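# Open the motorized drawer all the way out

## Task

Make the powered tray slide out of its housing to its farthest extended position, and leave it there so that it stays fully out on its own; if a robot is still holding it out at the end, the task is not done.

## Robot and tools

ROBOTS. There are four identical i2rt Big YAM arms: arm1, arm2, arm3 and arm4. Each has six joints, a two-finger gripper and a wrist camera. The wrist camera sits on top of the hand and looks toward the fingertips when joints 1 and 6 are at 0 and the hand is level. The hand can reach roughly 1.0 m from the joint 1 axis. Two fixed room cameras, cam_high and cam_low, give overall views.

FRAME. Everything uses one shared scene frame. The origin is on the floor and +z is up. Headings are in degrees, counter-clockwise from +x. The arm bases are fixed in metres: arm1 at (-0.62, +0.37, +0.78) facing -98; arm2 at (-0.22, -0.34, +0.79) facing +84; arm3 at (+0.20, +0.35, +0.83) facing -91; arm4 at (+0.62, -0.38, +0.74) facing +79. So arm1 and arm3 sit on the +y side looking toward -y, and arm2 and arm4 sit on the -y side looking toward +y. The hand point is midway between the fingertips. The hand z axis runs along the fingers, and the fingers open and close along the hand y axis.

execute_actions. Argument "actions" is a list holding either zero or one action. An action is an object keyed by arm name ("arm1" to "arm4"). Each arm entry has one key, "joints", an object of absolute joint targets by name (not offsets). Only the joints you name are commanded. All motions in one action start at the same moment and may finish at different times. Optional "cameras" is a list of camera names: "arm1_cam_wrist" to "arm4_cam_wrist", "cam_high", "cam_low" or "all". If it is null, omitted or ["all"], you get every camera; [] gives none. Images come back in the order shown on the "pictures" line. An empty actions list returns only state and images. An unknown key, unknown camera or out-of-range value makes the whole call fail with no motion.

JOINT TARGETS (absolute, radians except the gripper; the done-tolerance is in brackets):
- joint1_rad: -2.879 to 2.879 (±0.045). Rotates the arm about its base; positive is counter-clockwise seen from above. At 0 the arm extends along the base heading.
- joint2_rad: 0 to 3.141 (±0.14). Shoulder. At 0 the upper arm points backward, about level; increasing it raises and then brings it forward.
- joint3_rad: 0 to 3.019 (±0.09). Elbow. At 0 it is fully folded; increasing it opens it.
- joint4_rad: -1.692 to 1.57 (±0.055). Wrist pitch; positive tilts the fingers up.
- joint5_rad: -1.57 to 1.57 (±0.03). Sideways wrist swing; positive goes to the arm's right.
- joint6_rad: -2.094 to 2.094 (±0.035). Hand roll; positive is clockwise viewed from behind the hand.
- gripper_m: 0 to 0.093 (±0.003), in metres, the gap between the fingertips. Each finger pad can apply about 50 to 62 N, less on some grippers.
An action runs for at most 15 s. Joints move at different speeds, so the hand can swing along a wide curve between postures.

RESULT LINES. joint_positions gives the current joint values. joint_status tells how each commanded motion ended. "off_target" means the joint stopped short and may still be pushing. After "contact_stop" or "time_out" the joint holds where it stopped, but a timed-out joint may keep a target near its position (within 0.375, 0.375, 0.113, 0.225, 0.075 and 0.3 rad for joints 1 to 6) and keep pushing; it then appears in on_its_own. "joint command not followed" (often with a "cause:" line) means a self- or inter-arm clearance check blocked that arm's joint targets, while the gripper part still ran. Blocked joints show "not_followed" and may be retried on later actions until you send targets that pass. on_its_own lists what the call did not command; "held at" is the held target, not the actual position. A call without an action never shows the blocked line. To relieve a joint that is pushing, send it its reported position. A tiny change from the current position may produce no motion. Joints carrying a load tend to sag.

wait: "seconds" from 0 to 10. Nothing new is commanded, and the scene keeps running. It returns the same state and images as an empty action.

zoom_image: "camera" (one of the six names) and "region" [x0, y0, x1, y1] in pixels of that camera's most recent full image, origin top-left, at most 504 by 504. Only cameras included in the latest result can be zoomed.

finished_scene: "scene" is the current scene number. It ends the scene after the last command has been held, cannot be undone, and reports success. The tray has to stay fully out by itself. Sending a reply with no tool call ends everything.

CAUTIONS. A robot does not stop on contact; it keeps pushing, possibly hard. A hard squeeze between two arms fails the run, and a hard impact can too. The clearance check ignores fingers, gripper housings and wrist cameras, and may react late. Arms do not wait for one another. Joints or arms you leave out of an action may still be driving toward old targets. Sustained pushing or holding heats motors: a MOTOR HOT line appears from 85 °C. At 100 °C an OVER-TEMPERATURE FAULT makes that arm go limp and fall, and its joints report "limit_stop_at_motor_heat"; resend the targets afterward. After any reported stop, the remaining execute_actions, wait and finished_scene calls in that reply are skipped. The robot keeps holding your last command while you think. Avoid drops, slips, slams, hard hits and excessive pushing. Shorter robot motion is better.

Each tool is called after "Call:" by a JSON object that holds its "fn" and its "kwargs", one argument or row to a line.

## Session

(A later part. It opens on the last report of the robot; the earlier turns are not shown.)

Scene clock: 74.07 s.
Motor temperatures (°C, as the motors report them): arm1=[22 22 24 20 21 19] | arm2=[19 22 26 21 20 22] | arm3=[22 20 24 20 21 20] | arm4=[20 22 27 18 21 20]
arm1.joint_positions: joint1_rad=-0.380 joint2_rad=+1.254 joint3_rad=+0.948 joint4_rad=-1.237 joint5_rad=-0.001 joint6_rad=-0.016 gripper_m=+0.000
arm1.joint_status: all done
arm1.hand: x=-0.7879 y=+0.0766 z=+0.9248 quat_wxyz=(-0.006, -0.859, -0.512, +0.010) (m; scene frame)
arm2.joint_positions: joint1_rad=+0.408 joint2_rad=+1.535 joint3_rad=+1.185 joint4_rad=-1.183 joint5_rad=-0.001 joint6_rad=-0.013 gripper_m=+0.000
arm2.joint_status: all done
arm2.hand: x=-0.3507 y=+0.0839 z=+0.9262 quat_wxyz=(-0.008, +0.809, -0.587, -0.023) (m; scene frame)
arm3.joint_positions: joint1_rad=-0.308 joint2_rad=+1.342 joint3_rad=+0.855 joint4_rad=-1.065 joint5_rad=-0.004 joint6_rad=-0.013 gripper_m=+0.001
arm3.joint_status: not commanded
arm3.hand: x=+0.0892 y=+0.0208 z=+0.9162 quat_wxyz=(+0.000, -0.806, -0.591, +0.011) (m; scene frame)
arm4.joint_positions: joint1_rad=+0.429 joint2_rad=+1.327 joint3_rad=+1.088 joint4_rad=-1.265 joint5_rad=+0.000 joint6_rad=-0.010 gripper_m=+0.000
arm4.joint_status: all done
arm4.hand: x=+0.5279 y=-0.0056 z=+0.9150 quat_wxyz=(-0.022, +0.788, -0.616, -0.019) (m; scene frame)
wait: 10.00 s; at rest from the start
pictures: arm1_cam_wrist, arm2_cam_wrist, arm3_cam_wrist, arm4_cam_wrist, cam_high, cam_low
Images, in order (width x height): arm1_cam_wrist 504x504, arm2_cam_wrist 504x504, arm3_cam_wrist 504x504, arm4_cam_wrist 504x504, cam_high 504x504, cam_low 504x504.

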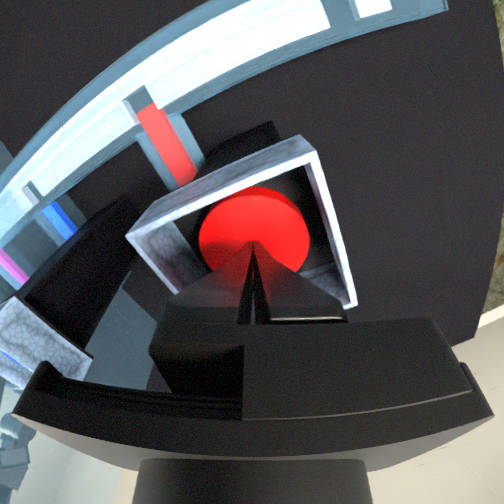

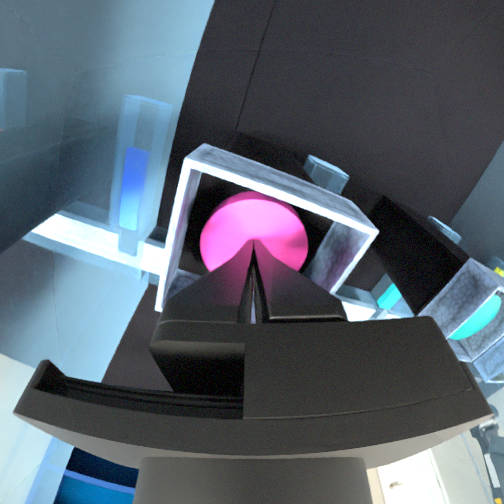

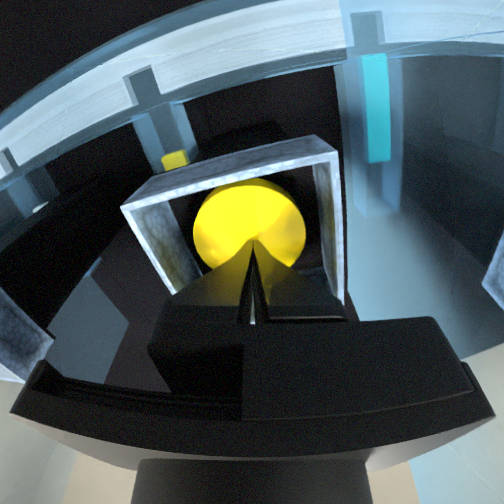

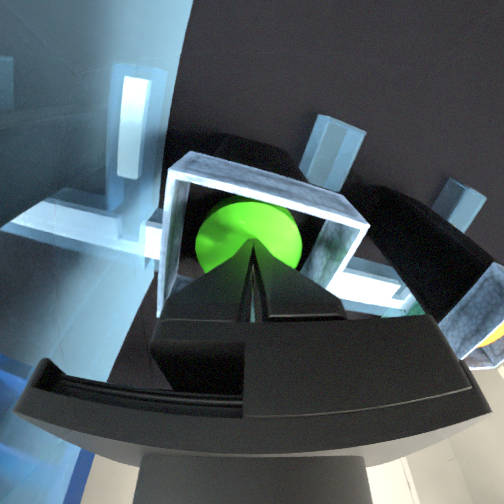

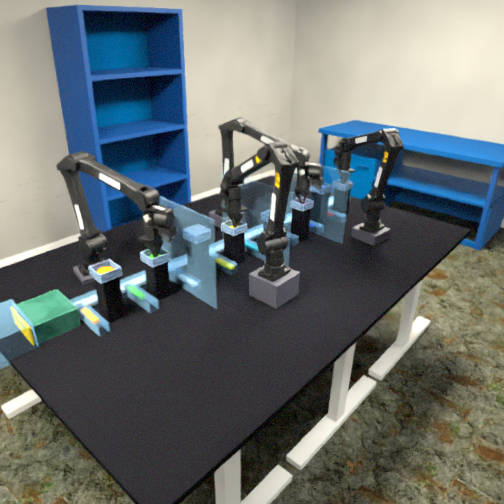

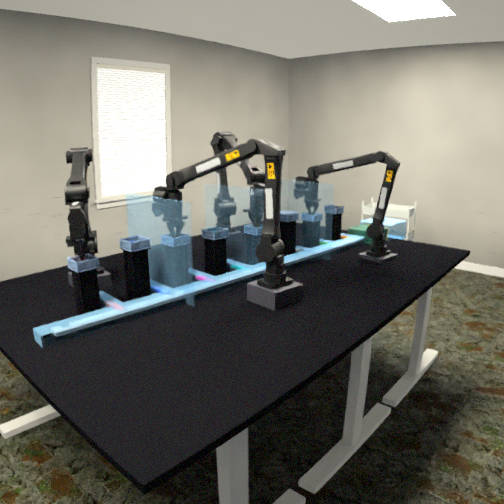

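It's close; keep holding to see if the window opens.

Call:
{"fn": "wait", "kwargs": {
  "seconds": 6
}}

Scene clock: 80.37 s.
Motor temperatures (°C, as the motors report them): arm1=[22 22 23 20 21 19] | arm2=[19 22 25 21 20 22] | arm3=[22 20 24 20 21 20] | arm4=[20 22 26 18 21 20]
arm1.joint_positions: joint1_rad=-0.380 joint2_rad=+1.254 joint3_rad=+0.948 joint4_rad=-1.237 joint5_rad=-0.001 joint6_rad=-0.016 gripper_m=+0.000
arm1.joint_status: all done
arm1.hand: x=-0.7879 y=+0.0766 z=+0.9248 quat_wxyz=(-0.006, -0.859, -0.512, +0.010) (m; scene frame)
arm2.joint_positions: joint1_rad=+0.408 joint2_rad=+1.535 joint3_rad=+1.185 joint4_rad=-1.183 joint5_rad=-0.001 joint6_rad=-0.013 gripper_m=+0.000
arm2.joint_status: all done
arm2.hand: x=-0.3507 y=+0.0839 z=+0.9262 quat_wxyz=(-0.008, +0.809, -0.587, -0.023) (m; scene frame)
arm3.joint_positions: joint1_rad=-0.308 joint2_rad=+1.342 joint3_rad=+0.855 joint4_rad=-1.065 joint5_rad=-0.004 joint6_rad=-0.013 gripper_m=+0.001
arm3.joint_status: not commanded
arm3.hand: x=+0.0892 y=+0.0208 z=+0.9162 quat_wxyz=(+0.000, -0.806, -0.591, +0.011) (m; scene frame)
arm4.joint_positions: joint1_rad=+0.429 joint2_rad=+1.327 joint3_rad=+1.088 joint4_rad=-1.265 joint5_rad=+0.000 joint6_rad=-0.010 gripper_m=+0.000
arm4.joint_status: all done
arm4.hand: x=+0.5279 y=-0.0056 z=+0.9150 quat_wxyz=(-0.022, +0.788, -0.616, -0.019) (m; scene frame)
wait: 6.00 s; at rest from the start
pictures: arm1_cam_wrist, arm2_cam_wrist, arm3_cam_wrist, arm4_cam_wrist, cam_high, cam_low
Images, in order (width x height): arm1_cam_wrist 504x504, arm2_cam_wrist 504x504, arm3_cam_wrist 504x504, arm4_cam_wrist 504x504, cam_high 504x504, cam_low 504x504.

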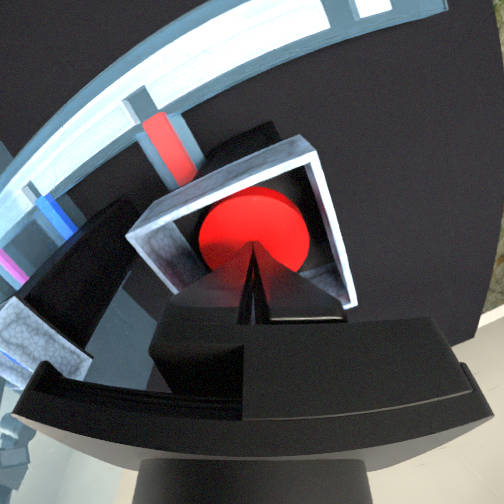

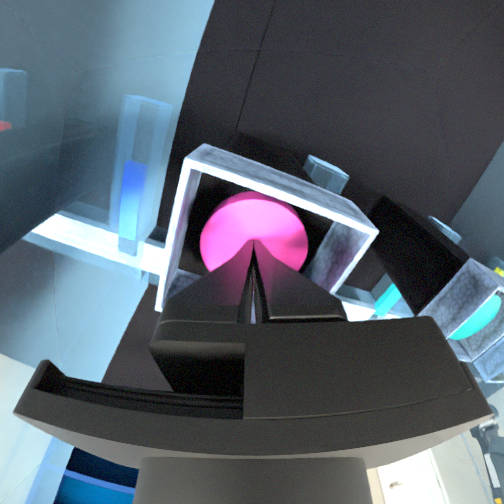

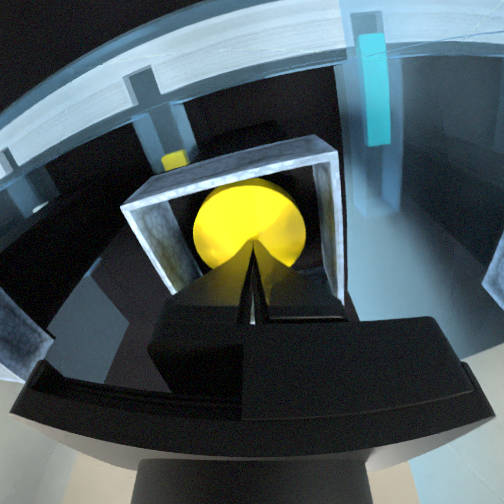

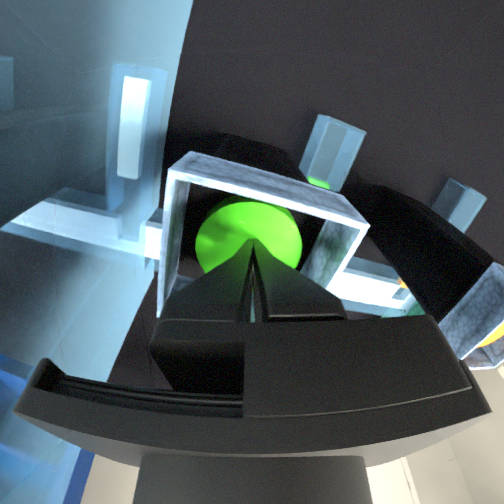

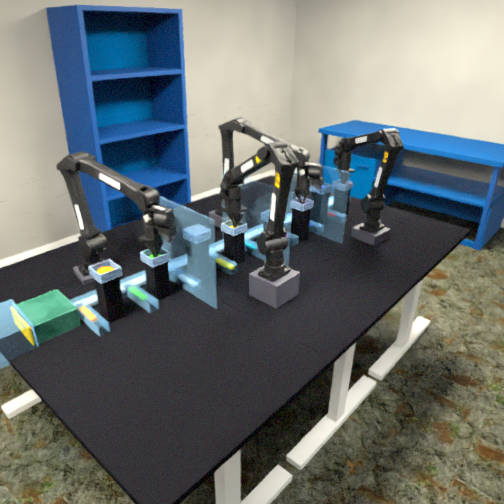

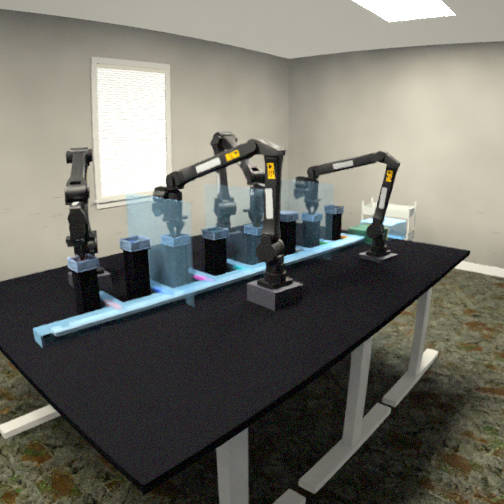

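Call:
{"fn": "wait", "kwargs": {
  "seconds": 10
}}

Scene clock: 91.17 s.
Motor temperatures (°C, as the motors report them): arm1=[22 22 23 20 21 19] | arm2=[19 22 25 21 20 22] | arm3=[22 20 24 20 21 20] | arm4=[20 22 26 18 21 20]
arm1.joint_positions: joint1_rad=-0.380 joint2_rad=+1.254 joint3_rad=+0.948 joint4_rad=-1.237 joint5_rad=-0.001 joint6_rad=-0.016 gripper_m=+0.000
arm1.joint_status: all done
arm1.hand: x=-0.7879 y=+0.0766 z=+0.9248 quat_wxyz=(-0.006, -0.859, -0.512, +0.010) (m; scene frame)
arm2.joint_positions: joint1_rad=+0.408 joint2_rad=+1.535 joint3_rad=+1.185 joint4_rad=-1.183 joint5_rad=-0.001 joint6_rad=-0.013 gripper_m=+0.000
arm2.joint_status: all done
arm2.hand: x=-0.3507 y=+0.0839 z=+0.9262 quat_wxyz=(-0.008, +0.809, -0.587, -0.023) (m; scene frame)
arm3.joint_positions: joint1_rad=-0.308 joint2_rad=+1.342 joint3_rad=+0.855 joint4_rad=-1.065 joint5_rad=-0.004 joint6_rad=-0.013 gripper_m=+0.001
arm3.joint_status: not commanded
arm3.hand: x=+0.0892 y=+0.0208 z=+0.9162 quat_wxyz=(+0.000, -0.806, -0.591, +0.011) (m; scene frame)
arm4.joint_positions: joint1_rad=+0.429 joint2_rad=+1.327 joint3_rad=+1.088 joint4_rad=-1.265 joint5_rad=+0.000 joint6_rad=-0.010 gripper_m=+0.000
arm4.joint_status: all done
arm4.hand: x=+0.5279 y=-0.0056 z=+0.9150 quat_wxyz=(-0.022, +0.788, -0.616, -0.019) (m; scene frame)
wait: 10.00 s; at rest from the start
pictures: arm1_cam_wrist, arm2_cam_wrist, arm3_cam_wrist, arm4_cam_wrist, cam_high, cam_low
Images, in order (width x height): arm1_cam_wrist 504x504, arm2_cam_wrist 504x504, arm3_cam_wrist 504x504, arm4_cam_wrist 504x504, cam_high 504x504, cam_low 504x504.

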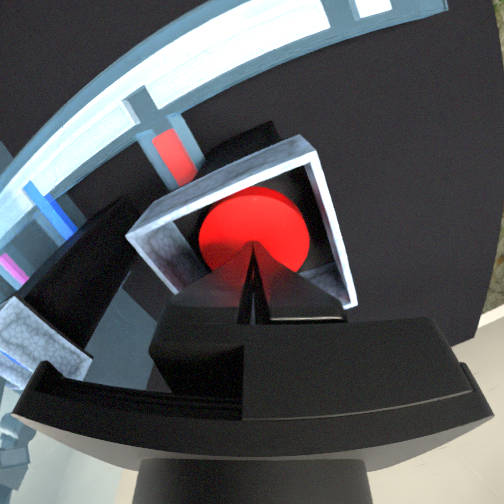

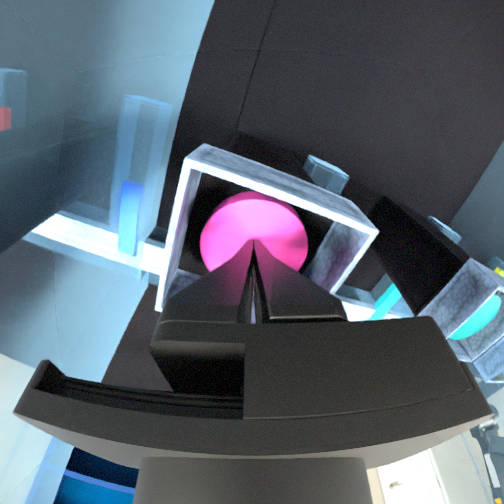

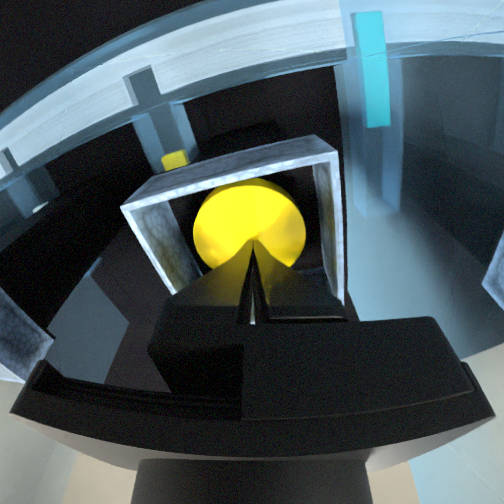

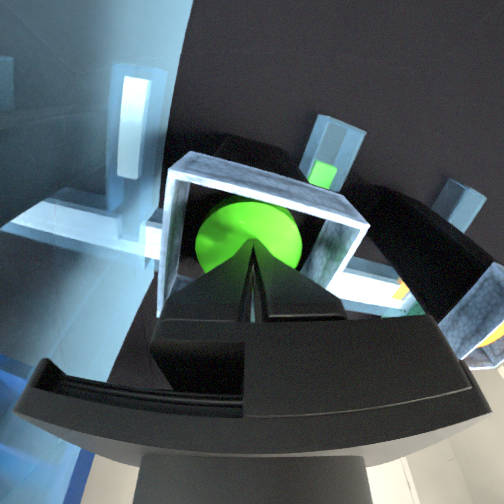

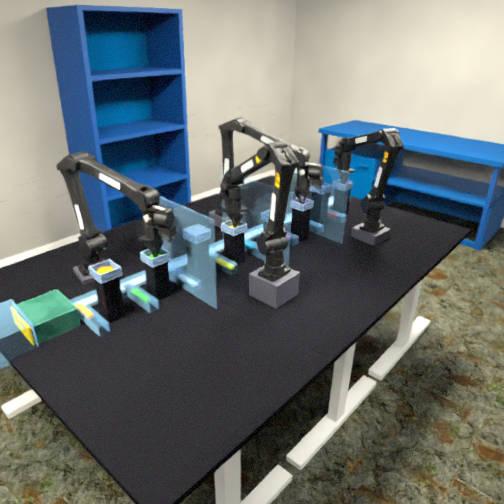

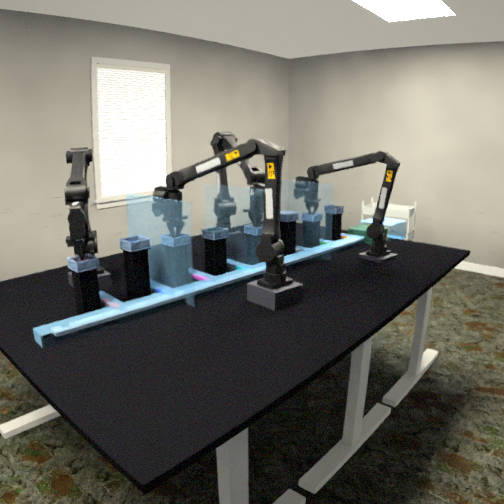

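These are slower; keep holding until they're fully back.

Call:
{"fn": "wait", "kwargs": {
  "seconds": 10
}}

Scene clock: 101.43 s.
Motor temperatures (°C, as the motors report them): arm1=[22 22 23 20 21 19] | arm2=[19 22 25 21 20 22] | arm3=[22 20 24 20 21 20] | arm4=[20 22 26 18 21 20]
arm1.joint_positions: joint1_rad=-0.380 joint2_rad=+1.254 joint3_rad=+0.948 joint4_rad=-1.237 joint5_rad=-0.001 joint6_rad=-0.016 gripper_m=+0.000
arm1.joint_status: all done
arm1.hand: x=-0.7879 y=+0.0766 z=+0.9248 quat_wxyz=(-0.006, -0.859, -0.512, +0.010) (m; scene frame)
arm2.joint_positions: joint1_rad=+0.408 joint2_rad=+1.535 joint3_rad=+1.185 joint4_rad=-1.183 joint5_rad=-0.001 joint6_rad=-0.013 gripper_m=+0.000
arm2.joint_status: all done
arm2.hand: x=-0.3507 y=+0.0839 z=+0.9262 quat_wxyz=(-0.008, +0.809, -0.587, -0.023) (m; scene frame)
arm3.joint_positions: joint1_rad=-0.308 joint2_rad=+1.342 joint3_rad=+0.855 joint4_rad=-1.065 joint5_rad=-0.004 joint6_rad=-0.013 gripper_m=+0.001
arm3.joint_status: not commanded
arm3.hand: x=+0.0892 y=+0.0208 z=+0.9162 quat_wxyz=(+0.000, -0.806, -0.591, +0.011) (m; scene frame)
arm4.joint_positions: joint1_rad=+0.429 joint2_rad=+1.327 joint3_rad=+1.088 joint4_rad=-1.265 joint5_rad=+0.000 joint6_rad=-0.010 gripper_m=+0.000
arm4.joint_status: all done
arm4.hand: x=+0.5279 y=-0.0056 z=+0.9150 quat_wxyz=(-0.022, +0.788, -0.616, -0.019) (m; scene frame)
wait: 10.00 s; at rest from the start
pictures: arm1_cam_wrist, arm2_cam_wrist, arm3_cam_wrist, arm4_cam_wrist, cam_high, cam_low
Images, in order (width x height): arm1_cam_wrist 504x504, arm2_cam_wrist 504x504, arm3_cam_wrist 504x504, arm4_cam_wrist 504x504, cam_high 504x504, cam_low 504x504.

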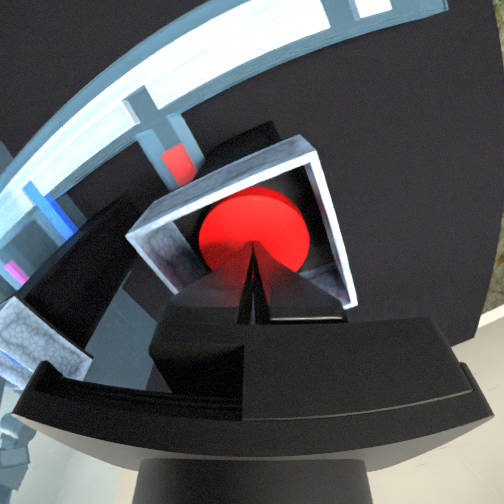

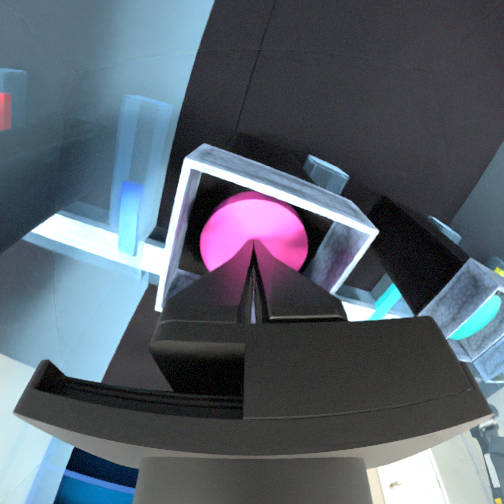

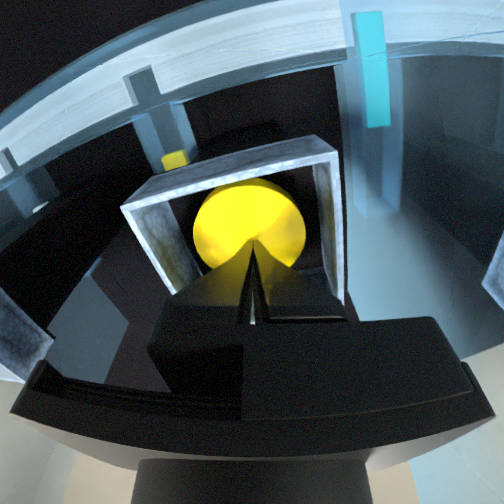

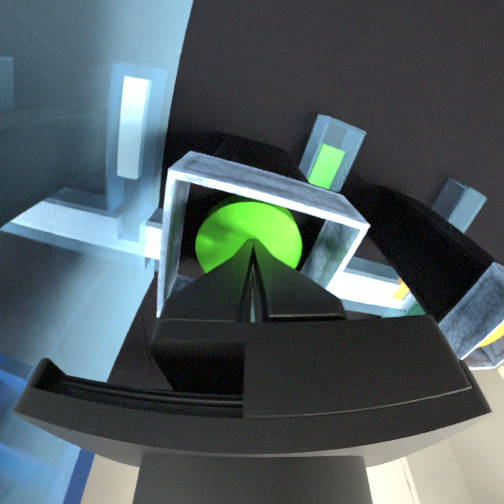

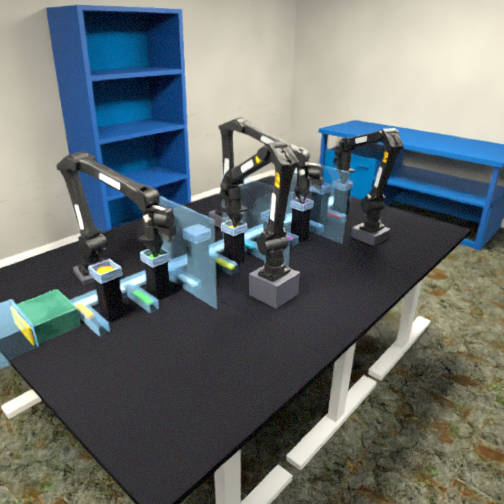

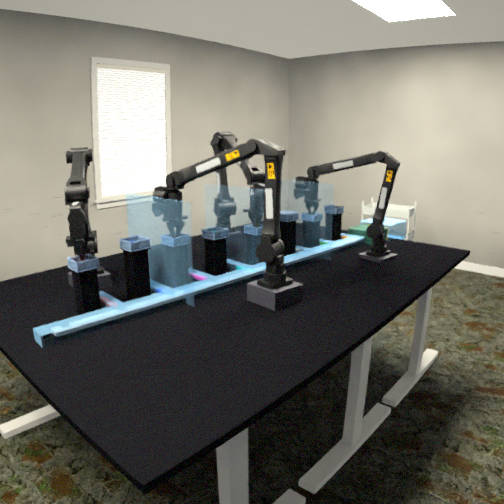

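Call:
{"fn": "wait", "kwargs": {
  "seconds": 8
}}

Call:
{"fn": "execute_actions", "kwargs": {
  "actions": [
    {"arm1":{"joints":{"joint2_rad":1.185,"joint3_rad":1.18,"joint4_rad":-1.49}},"arm2":{"joints":{"joint2_rad":1.47,"joint3_rad":1.35,"joint4_rad":-1.40}},"arm4":{"joints":{"joint2_rad":1.34,"joint3_rad":1.35,"joint4_rad":-1.52}}}
  ],
  "cameras": []
}}

Call:
{"fn": "execute_actions", "kwargs": {
  "actions": [
    {"arm1":{"joints":{"joint1_rad":0.303}},"arm2":{"joints":{"joint1_rad":-0.092}},"arm4":{"joints":{"joint1_rad":-0.146}}}
  ],
  "cameras": []
}}

Call:
{"fn": "execute_actions", "kwargs": {
  "actions": [
    {"arm1":{"joints":{"joint2_rad":1.19,"joint3_rad":0.915,"joint4_rad":-1.305}},"arm2":{"joints":{"joint2_rad":1.522,"joint3_rad":1.068,"joint4_rad":-1.135}},"arm4":{"joints":{"joint2_rad":1.356,"joint3_rad":1.079,"joint4_rad":-1.283}}}
  ],
  "cameras": ["arm1_cam_wrist","arm2_cam_wrist","arm4_cam_wrist"]
}}

Scene clock: 111.50 s.
Motor temperatures (°C, as the motors report them): arm1=[22 22 23 20 21 19] | arm2=[19 22 25 21 20 22] | arm3=[22 20 24 20 21 20] | arm4=[20 22 26 18 21 20]
arm1.joint_positions: joint1_rad=-0.380 joint2_rad=+1.254 joint3_rad=+0.948 joint4_rad=-1.237 joint5_rad=-0.001 joint6_rad=-0.016 gripper_m=+0.000
arm1.joint_status: all done
arm1.hand: x=-0.7879 y=+0.0766 z=+0.9248 quat_wxyz=(-0.006, -0.859, -0.512, +0.010) (m; scene frame)
arm2.joint_positions: joint1_rad=+0.408 joint2_rad=+1.535 joint3_rad=+1.185 joint4_rad=-1.183 joint5_rad=-0.001 joint6_rad=-0.013 gripper_m=+0.000
arm2.joint_status: all done
arm2.hand: x=-0.3507 y=+0.0839 z=+0.9262 quat_wxyz=(-0.008, +0.809, -0.587, -0.023) (m; scene frame)
arm3.joint_positions: joint1_rad=-0.308 joint2_rad=+1.342 joint3_rad=+0.855 joint4_rad=-1.065 joint5_rad=-0.004 joint6_rad=-0.013 gripper_m=+0.001
arm3.joint_status: not commanded
arm3.hand: x=+0.0892 y=+0.0208 z=+0.9162 quat_wxyz=(+0.000, -0.806, -0.591, +0.011) (m; scene frame)
arm4.joint_positions: joint1_rad=+0.429 joint2_rad=+1.327 joint3_rad=+1.088 joint4_rad=-1.265 joint5_rad=+0.000 joint6_rad=-0.010 gripper_m=+0.000
arm4.joint_status: all done
arm4.hand: x=+0.5279 y=-0.0056 z=+0.9150 quat_wxyz=(-0.022, +0.788, -0.616, -0.019) (m; scene frame)
wait: 8.00 s; at rest from the start
pictures: arm1_cam_wrist, arm2_cam_wrist, arm3_cam_wrist, arm4_cam_wrist, cam_high, cam_low
Images, in order (width x height): arm1_cam_wrist 504x504, arm2_cam_wrist 504x504, arm3_cam_wrist 504x504, arm4_cam_wrist 504x504, cam_high 504x504, cam_low 504x504.

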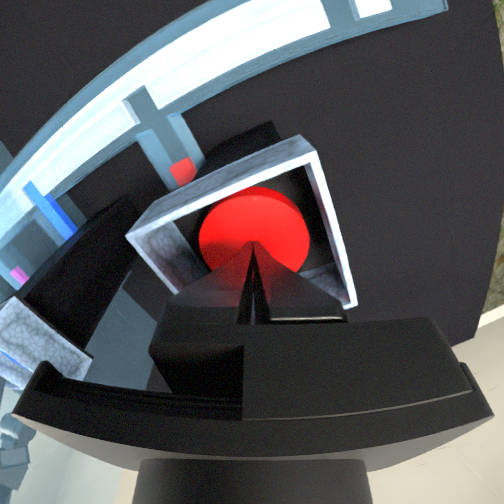

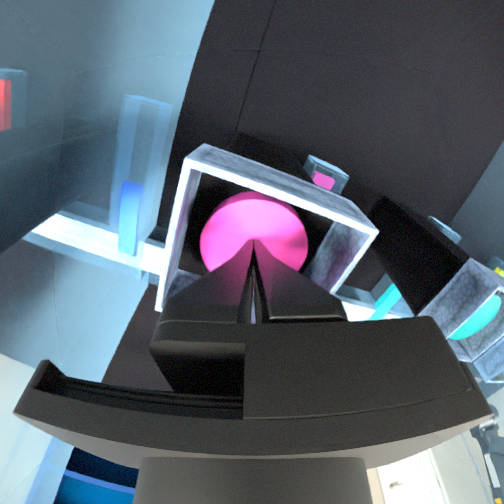

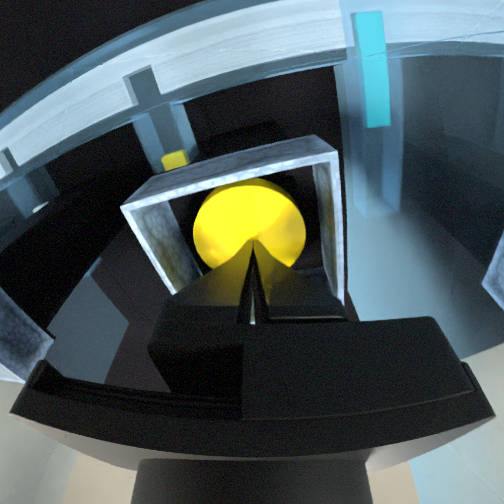

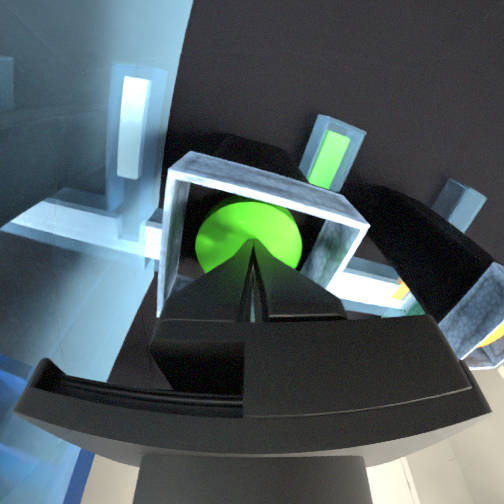

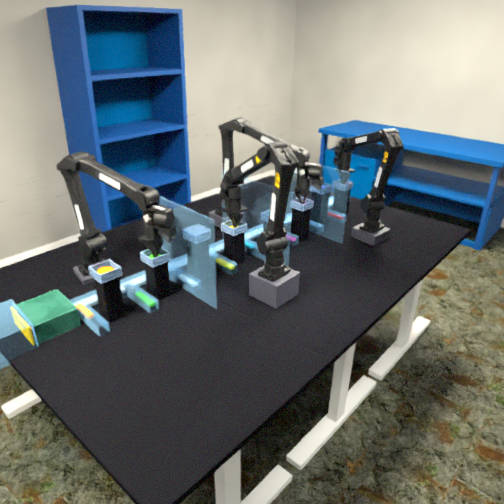

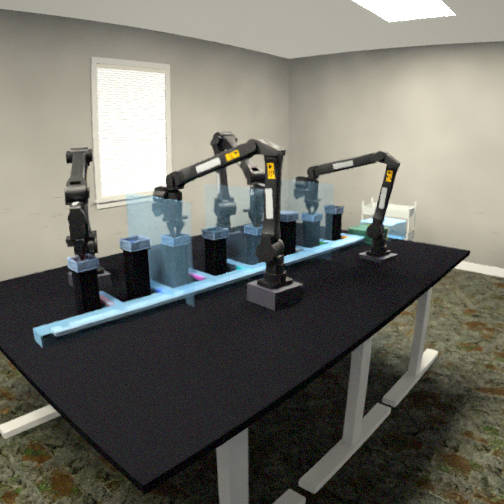

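Scene clock: 112.57 s.
Motor temperatures (°C, as the motors report them): arm1=[22 22 23 20 21 19] | arm2=[19 22 25 21 20 22] | arm3=[22 20 24 20 21 20] | arm4=[20 22 26 18 21 20]
arm1.joint_positions: joint1_rad=-0.380 joint2_rad=+1.195 joint3_rad=+1.137 joint4_rad=-1.476 joint5_rad=-0.001 joint6_rad=-0.016 gripper_m=+0.000
arm1.joint_status: all done
arm1.hand: x=-0.7865 y=+0.0789 z=+1.0143 quat_wxyz=(-0.008, -0.859, -0.512, +0.014) (m; scene frame)
arm2.joint_positions: joint1_rad=+0.408 joint2_rad=+1.468 joint3_rad=+1.310 joint4_rad=-1.385 joint5_rad=-0.001 joint6_rad=-0.013 gripper_m=+0.000
arm2.joint_status: all done
arm2.hand: x=-0.3467 y=+0.0741 z=+1.0000 quat_wxyz=(-0.005, +0.809, -0.587, -0.019) (m; scene frame)
arm3.joint_positions: joint1_rad=-0.308 joint2_rad=+1.342 joint3_rad=+0.855 joint4_rad=-1.065 joint5_rad=-0.004 joint6_rad=-0.013 gripper_m=+0.001
arm3.joint_status: not commanded
arm3.hand: x=+0.0892 y=+0.0208 z=+0.9162 quat_wxyz=(+0.000, -0.806, -0.591, +0.011) (m; scene frame)
arm4.joint_positions: joint1_rad=+0.429 joint2_rad=+1.331 joint3_rad=+1.309 joint4_rad=-1.506 joint5_rad=+0.000 joint6_rad=-0.010 gripper_m=+0.000
arm4.joint_status: all done
arm4.hand: x=+0.5253 y=+0.0011 z=+0.9965 quat_wxyz=(-0.014, +0.788, -0.616, -0.009) (m; scene frame)
pictures: none
No camera images: the call's "cameras" was empty. Leave "cameras" out to get every camera's image.

Scene clock: 113.83 s.
Motor temperatures (°C, as the motors report them): arm1=[22 22 24 20 21 19] | arm2=[19 22 26 21 20 22] | arm3=[22 20 24 20 21 20] | arm4=[20 22 27 18 21 20]
arm1.joint_positions: joint1_rad=+0.298 joint2_rad=+1.195 joint3_rad=+1.137 joint4_rad=-1.476 joint5_rad=+0.000 joint6_rad=-0.015 gripper_m=+0.000
arm1.joint_status: all done
arm1.hand: x=-0.5664 y=+0.0404 z=+1.0143 quat_wxyz=(-0.013, -0.640, -0.768, +0.010) (m; scene frame)
arm2.joint_positions: joint1_rad=-0.100 joint2_rad=+1.468 joint3_rad=+1.310 joint4_rad=-1.385 joint5_rad=+0.001 joint6_rad=-0.012 gripper_m=+0.000
arm2.joint_status: all done
arm2.hand: x=-0.1284 y=+0.0847 z=+0.9969 quat_wxyz=(-0.007, +0.636, -0.772, -0.015) (m; scene frame)
arm3.joint_positions: joint1_rad=-0.308 joint2_rad=+1.342 joint3_rad=+0.855 joint4_rad=-1.065 joint5_rad=-0.004 joint6_rad=-0.013 gripper_m=+0.001
arm3.joint_status: not commanded
arm3.hand: x=+0.0892 y=+0.0208 z=+0.9162 quat_wxyz=(+0.000, -0.806, -0.591, +0.011) (m; scene frame)
arm4.joint_positions: joint1_rad=-0.152 joint2_rad=+1.331 joint3_rad=+1.309 joint4_rad=-1.506 joint5_rad=+0.000 joint6_rad=-0.010 gripper_m=+0.000
arm4.joint_status: all done
arm4.hand: x=+0.7481 y=-0.0118 z=+0.9997 quat_wxyz=(-0.021, +0.579, -0.815, -0.005) (m; scene frame)
pictures: none
No camera images: the call's "cameras" was empty. Leave "cameras" out to get every camera's image.

Scene clock: 114.87 s.
Motor temperatures (°C, as the motors report them): arm1=[22 22 24 20 21 19] | arm2=[19 22 26 21 20 22] | arm3=[22 20 24 20 21 20] | arm4=[20 22 27 18 21 20]
arm1.joint_positions: joint1_rad=+0.298 joint2_rad=+1.168 joint3_rad=+0.961 joint4_rad=-1.314 joint5_rad=+0.000 joint6_rad=-0.015 gripper_m=+0.000
arm1.joint_status: all done
arm1.hand: x=-0.5687 y=+0.0548 z=+0.9559 quat_wxyz=(-0.018, -0.640, -0.768, +0.014) (m; scene frame)
arm2.joint_positions: joint1_rad=-0.100 joint2_rad=+1.483 joint3_rad=+1.106 joint4_rad=-1.152 joint5_rad=+0.001 joint6_rad=-0.012 gripper_m=+0.000
arm2.joint_status: all done
arm2.hand: x=-0.1322 y=+0.0726 z=+0.9157 quat_wxyz=(-0.012, +0.636, -0.772, -0.019) (m; scene frame)
arm3.joint_positions: joint1_rad=-0.308 joint2_rad=+1.342 joint3_rad=+0.855 joint4_rad=-1.065 joint5_rad=-0.004 joint6_rad=-0.013 gripper_m=+0.001
arm3.joint_status: not commanded
arm3.hand: x=+0.0892 y=+0.0208 z=+0.9162 quat_wxyz=(+0.000, -0.806, -0.591, +0.011) (m; scene frame)
arm4.joint_positions: joint1_rad=-0.152 joint2_rad=+1.323 joint3_rad=+1.121 joint4_rad=-1.302 joint5_rad=+0.000 joint6_rad=-0.010 gripper_m=+0.000
arm4.joint_status: all done
arm4.hand: x=+0.7474 y=-0.0167 z=+0.9320 quat_wxyz=(-0.031, +0.578, -0.815, -0.012) (m; scene frame)
pictures: arm1_cam_wrist, arm2_cam_wrist, arm4_cam_wrist
Images, in order (width x height): arm1_cam_wrist 504x504, arm2_cam_wrist 504x504, arm4_cam_wrist 504x504.

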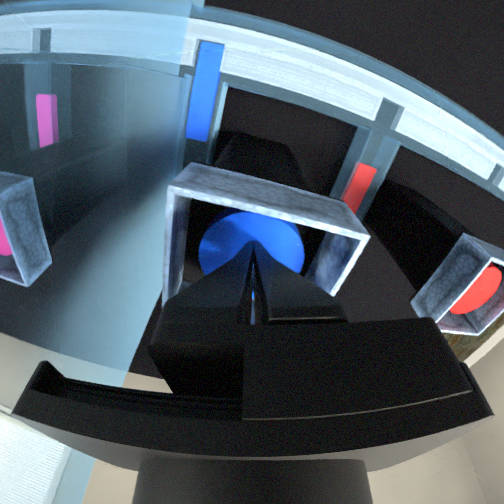

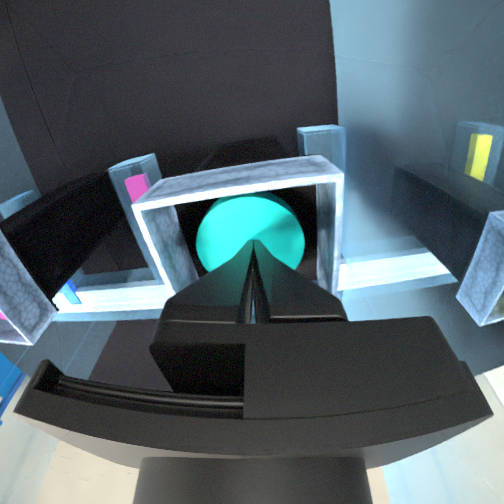

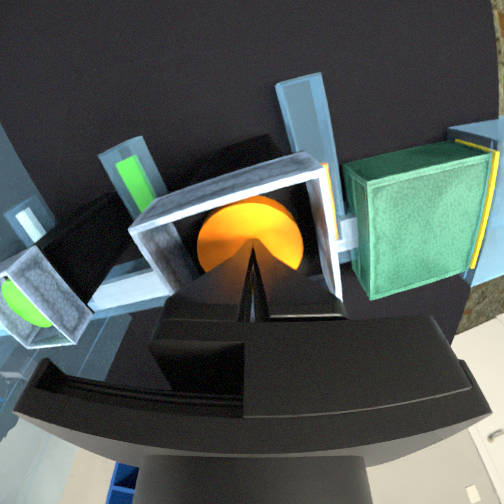

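Back on the fast buttons; holding until they clear.

Call:
{"fn": "wait", "kwargs": {
  "seconds": 10
}}

Scene clock: 125.17 s.
Motor temperatures (°C, as the motors report them): arm1=[22 22 23 20 21 19] | arm2=[19 22 25 21 20 22] | arm3=[22 20 24 20 21 20] | arm4=[20 22 26 18 21 20]
arm1.joint_positions: joint1_rad=+0.298 joint2_rad=+1.168 joint3_rad=+0.961 joint4_rad=-1.314 joint5_rad=+0.000 joint6_rad=-0.015 gripper_m=+0.000
arm1.joint_status: all done
arm1.hand: x=-0.5687 y=+0.0548 z=+0.9559 quat_wxyz=(-0.018, -0.640, -0.768, +0.014) (m; scene frame)
arm2.joint_positions: joint1_rad=-0.100 joint2_rad=+1.483 joint3_rad=+1.106 joint4_rad=-1.152 joint5_rad=+0.001 joint6_rad=-0.012 gripper_m=+0.000
arm2.joint_status: all done
arm2.hand: x=-0.1322 y=+0.0726 z=+0.9157 quat_wxyz=(-0.012, +0.636, -0.772, -0.019) (m; scene frame)
arm3.joint_positions: joint1_rad=-0.308 joint2_rad=+1.342 joint3_rad=+0.855 joint4_rad=-1.065 joint5_rad=-0.004 joint6_rad=-0.013 gripper_m=+0.001
arm3.joint_status: not commanded
arm3.hand: x=+0.0892 y=+0.0208 z=+0.9162 quat_wxyz=(+0.000, -0.806, -0.591, +0.011) (m; scene frame)
arm4.joint_positions: joint1_rad=-0.152 joint2_rad=+1.323 joint3_rad=+1.121 joint4_rad=-1.302 joint5_rad=+0.000 joint6_rad=-0.010 gripper_m=+0.000
arm4.joint_status: all done
arm4.hand: x=+0.7474 y=-0.0167 z=+0.9320 quat_wxyz=(-0.031, +0.578, -0.815, -0.012) (m; scene frame)
wait: 10.00 s; at rest from the start
pictures: arm1_cam_wrist, arm2_cam_wrist, arm3_cam_wrist, arm4_cam_wrist, cam_high, cam_low
Images, in order (width x height): arm1_cam_wrist 504x504, arm2_cam_wrist 504x504, arm3_cam_wrist 504x504, arm4_cam_wrist 504x504, cam_high 504x504, cam_low 504x504.

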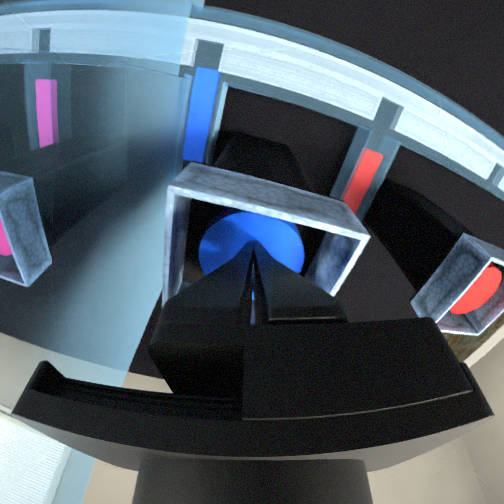

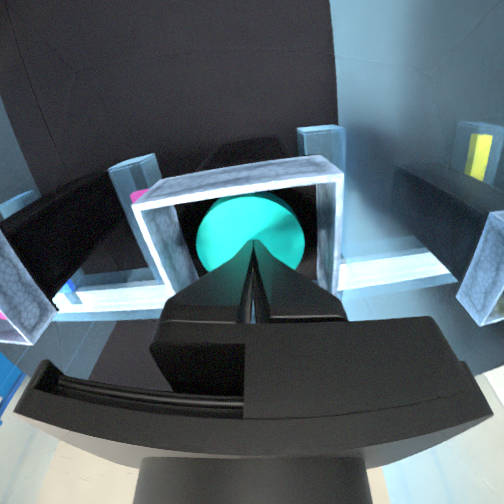

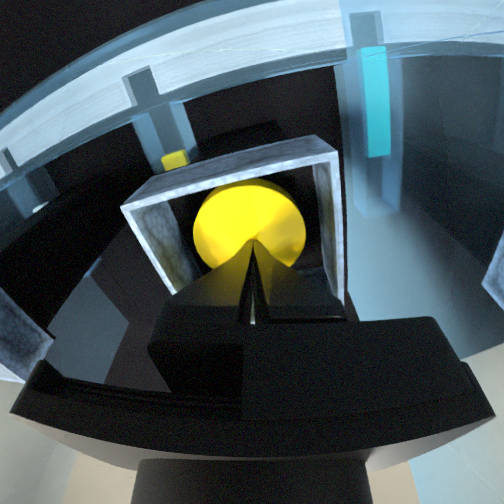

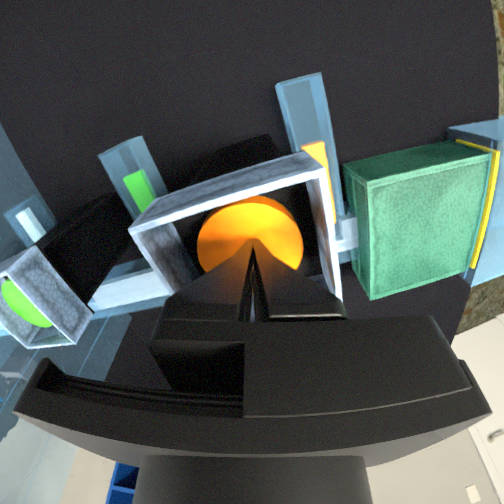

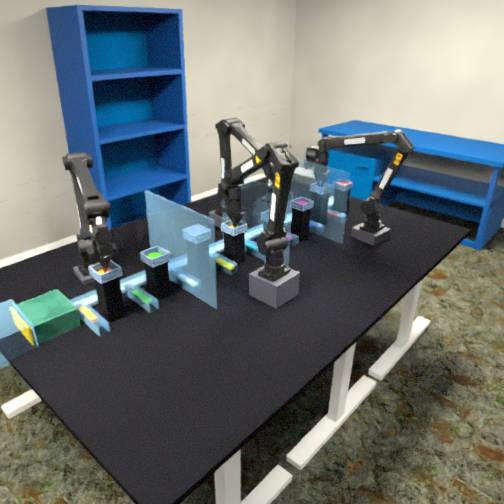

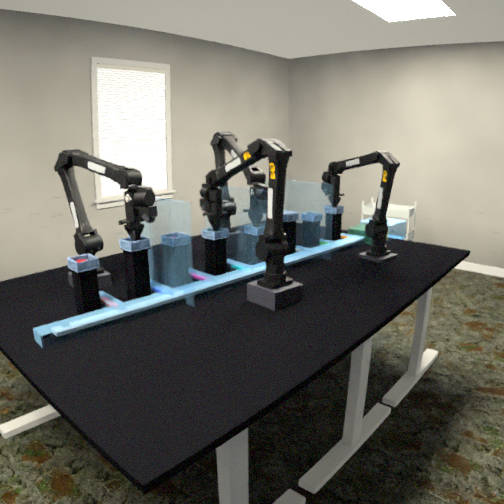

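The bar is just starting to move; hold a bit longer.

Call:
{"fn": "wait", "kwargs": {
  "seconds": 6
}}

Scene clock: 131.50 s.
Motor temperatures (°C, as the motors report them): arm1=[22 22 23 20 21 19] | arm2=[19 22 25 21 20 22] | arm3=[22 20 24 20 21 20] | arm4=[20 22 26 18 21 20]
arm1.joint_positions: joint1_rad=+0.298 joint2_rad=+1.168 joint3_rad=+0.961 joint4_rad=-1.314 joint5_rad=+0.000 joint6_rad=-0.015 gripper_m=+0.000
arm1.joint_status: all done
arm1.hand: x=-0.5687 y=+0.0548 z=+0.9559 quat_wxyz=(-0.018, -0.640, -0.768, +0.014) (m; scene frame)
arm2.joint_positions: joint1_rad=-0.100 joint2_rad=+1.483 joint3_rad=+1.106 joint4_rad=-1.152 joint5_rad=+0.001 joint6_rad=-0.012 gripper_m=+0.000
arm2.joint_status: all done
arm2.hand: x=-0.1322 y=+0.0726 z=+0.9157 quat_wxyz=(-0.012, +0.636, -0.772, -0.019) (m; scene frame)
arm3.joint_positions: joint1_rad=-0.308 joint2_rad=+1.342 joint3_rad=+0.855 joint4_rad=-1.065 joint5_rad=-0.004 joint6_rad=-0.013 gripper_m=+0.001
arm3.joint_status: not commanded
arm3.hand: x=+0.0892 y=+0.0208 z=+0.9162 quat_wxyz=(+0.000, -0.806, -0.591, +0.011) (m; scene frame)
arm4.joint_positions: joint1_rad=-0.152 joint2_rad=+1.323 joint3_rad=+1.121 joint4_rad=-1.302 joint5_rad=+0.000 joint6_rad=-0.010 gripper_m=+0.000
arm4.joint_status: all done
arm4.hand: x=+0.7474 y=-0.0167 z=+0.9320 quat_wxyz=(-0.031, +0.578, -0.815, -0.012) (m; scene frame)
wait: 6.00 s; at rest from the start
pictures: arm1_cam_wrist, arm2_cam_wrist, arm3_cam_wrist, arm4_cam_wrist, cam_high, cam_low
Images, in order (width x height): arm1_cam_wrist 504x504, arm2_cam_wrist 504x504, arm3_cam_wrist 504x504, arm4_cam_wrist 504x504, cam_high 504x504, cam_low 504x504.

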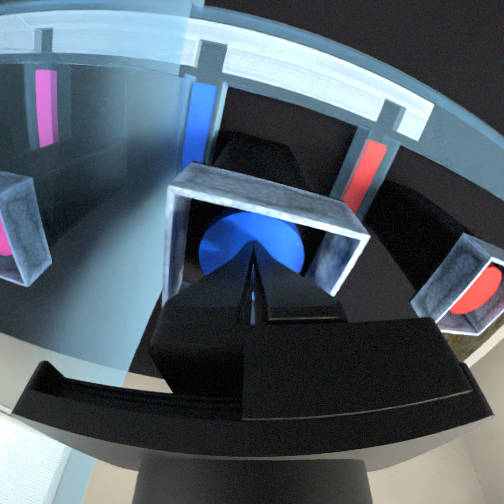

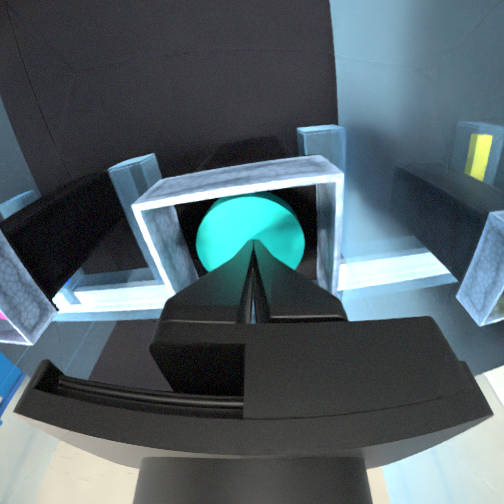

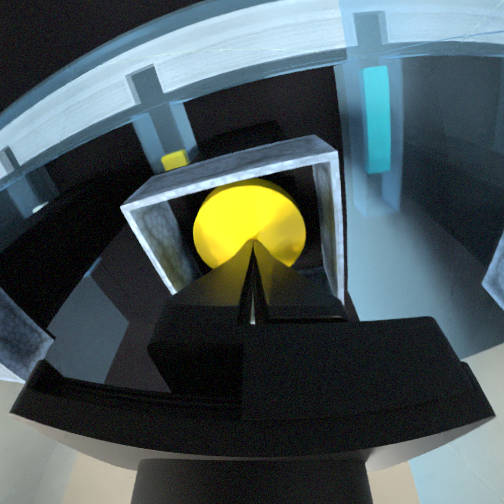

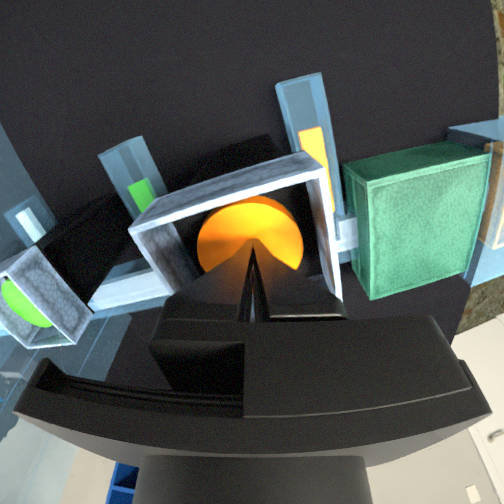

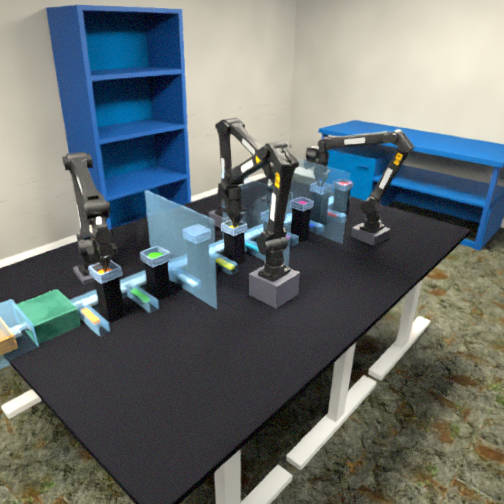

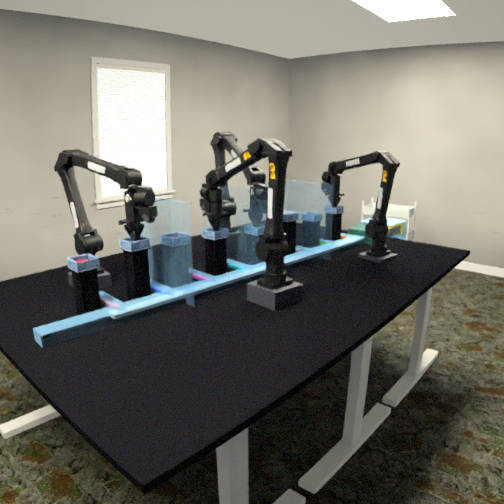

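The tray is out. Lift off the buttons and finish.

Call:
{"fn": "execute_actions", "kwargs": {
  "actions": [
    {"arm1":{"joints":{"joint2_rad":1.168,"joint3_rad":1.08,"joint4_rad":-1.42}},"arm2":{"joints":{"joint2_rad":1.475,"joint3_rad":1.22,"joint4_rad":-1.26}},"arm3":{"joints":{"joint2_rad":1.33,"joint3_rad":0.975,"joint4_rad":-1.17}},"arm4":{"joints":{"joint2_rad":1.323,"joint3_rad":1.24,"joint4_rad":-1.41}}}
  ],
  "cameras": ["arm1_cam_wrist"]
}}

Call:
{"fn": "finished_scene", "kwargs": {
  "scene": 2
}}

Scene clock: 133.50 s.
Motor temperatures (°C, as the motors report them): arm1=[22 22 23 20 21 19] | arm2=[19 22 25 21 20 22] | arm3=[22 20 24 20 21 20] | arm4=[20 22 27 18 21 20]
arm1.joint_positions: joint1_rad=+0.298 joint2_rad=+1.165 joint3_rad=+1.027 joint4_rad=-1.407 joint5_rad=+0.000 joint6_rad=-0.015 gripper_m=+0.000
arm1.joint_status: all done
arm1.hand: x=-0.5691 y=+0.0572 z=+0.9813 quat_wxyz=(-0.009, -0.640, -0.768, +0.006) (m; scene frame)
arm2.joint_positions: joint1_rad=-0.100 joint2_rad=+1.473 joint3_rad=+1.173 joint4_rad=-1.245 joint5_rad=+0.001 joint6_rad=-0.012 gripper_m=+0.000
arm2.joint_status: all done
arm2.hand: x=-0.1314 y=+0.0746 z=+0.9441 quat_wxyz=(-0.006, +0.636, -0.772, -0.014) (m; scene frame)
arm3.joint_positions: joint1_rad=-0.308 joint2_rad=+1.329 joint3_rad=+0.922 joint4_rad=-1.161 joint5_rad=-0.004 joint6_rad=-0.013 gripper_m=+0.001
arm3.joint_status: all done
arm3.hand: x=+0.0882 y=+0.0164 z=+0.9436 quat_wxyz=(+0.005, -0.806, -0.591, +0.004) (m; scene frame)
arm4.joint_positions: joint1_rad=-0.152 joint2_rad=+1.320 joint3_rad=+1.186 joint4_rad=-1.396 joint5_rad=+0.000 joint6_rad=-0.010 gripper_m=+0.000
arm4.joint_status: all done
arm4.hand: x=+0.7459 y=-0.0197 z=+0.9569 quat_wxyz=(-0.020, +0.579, -0.815, -0.004) (m; scene frame)
pictures: arm1_cam_wrist
Images, in order (width x height): arm1_cam_wrist 504x504.

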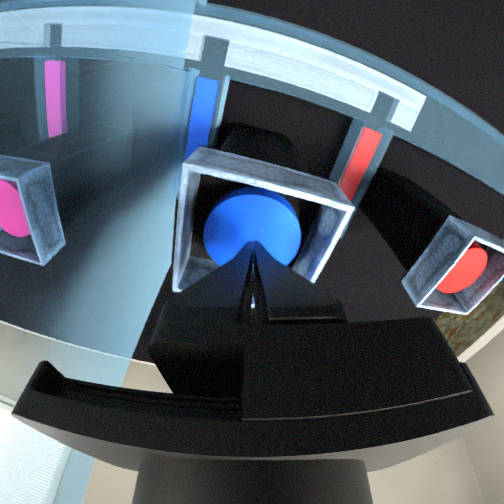

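The scene is finished: the task was done.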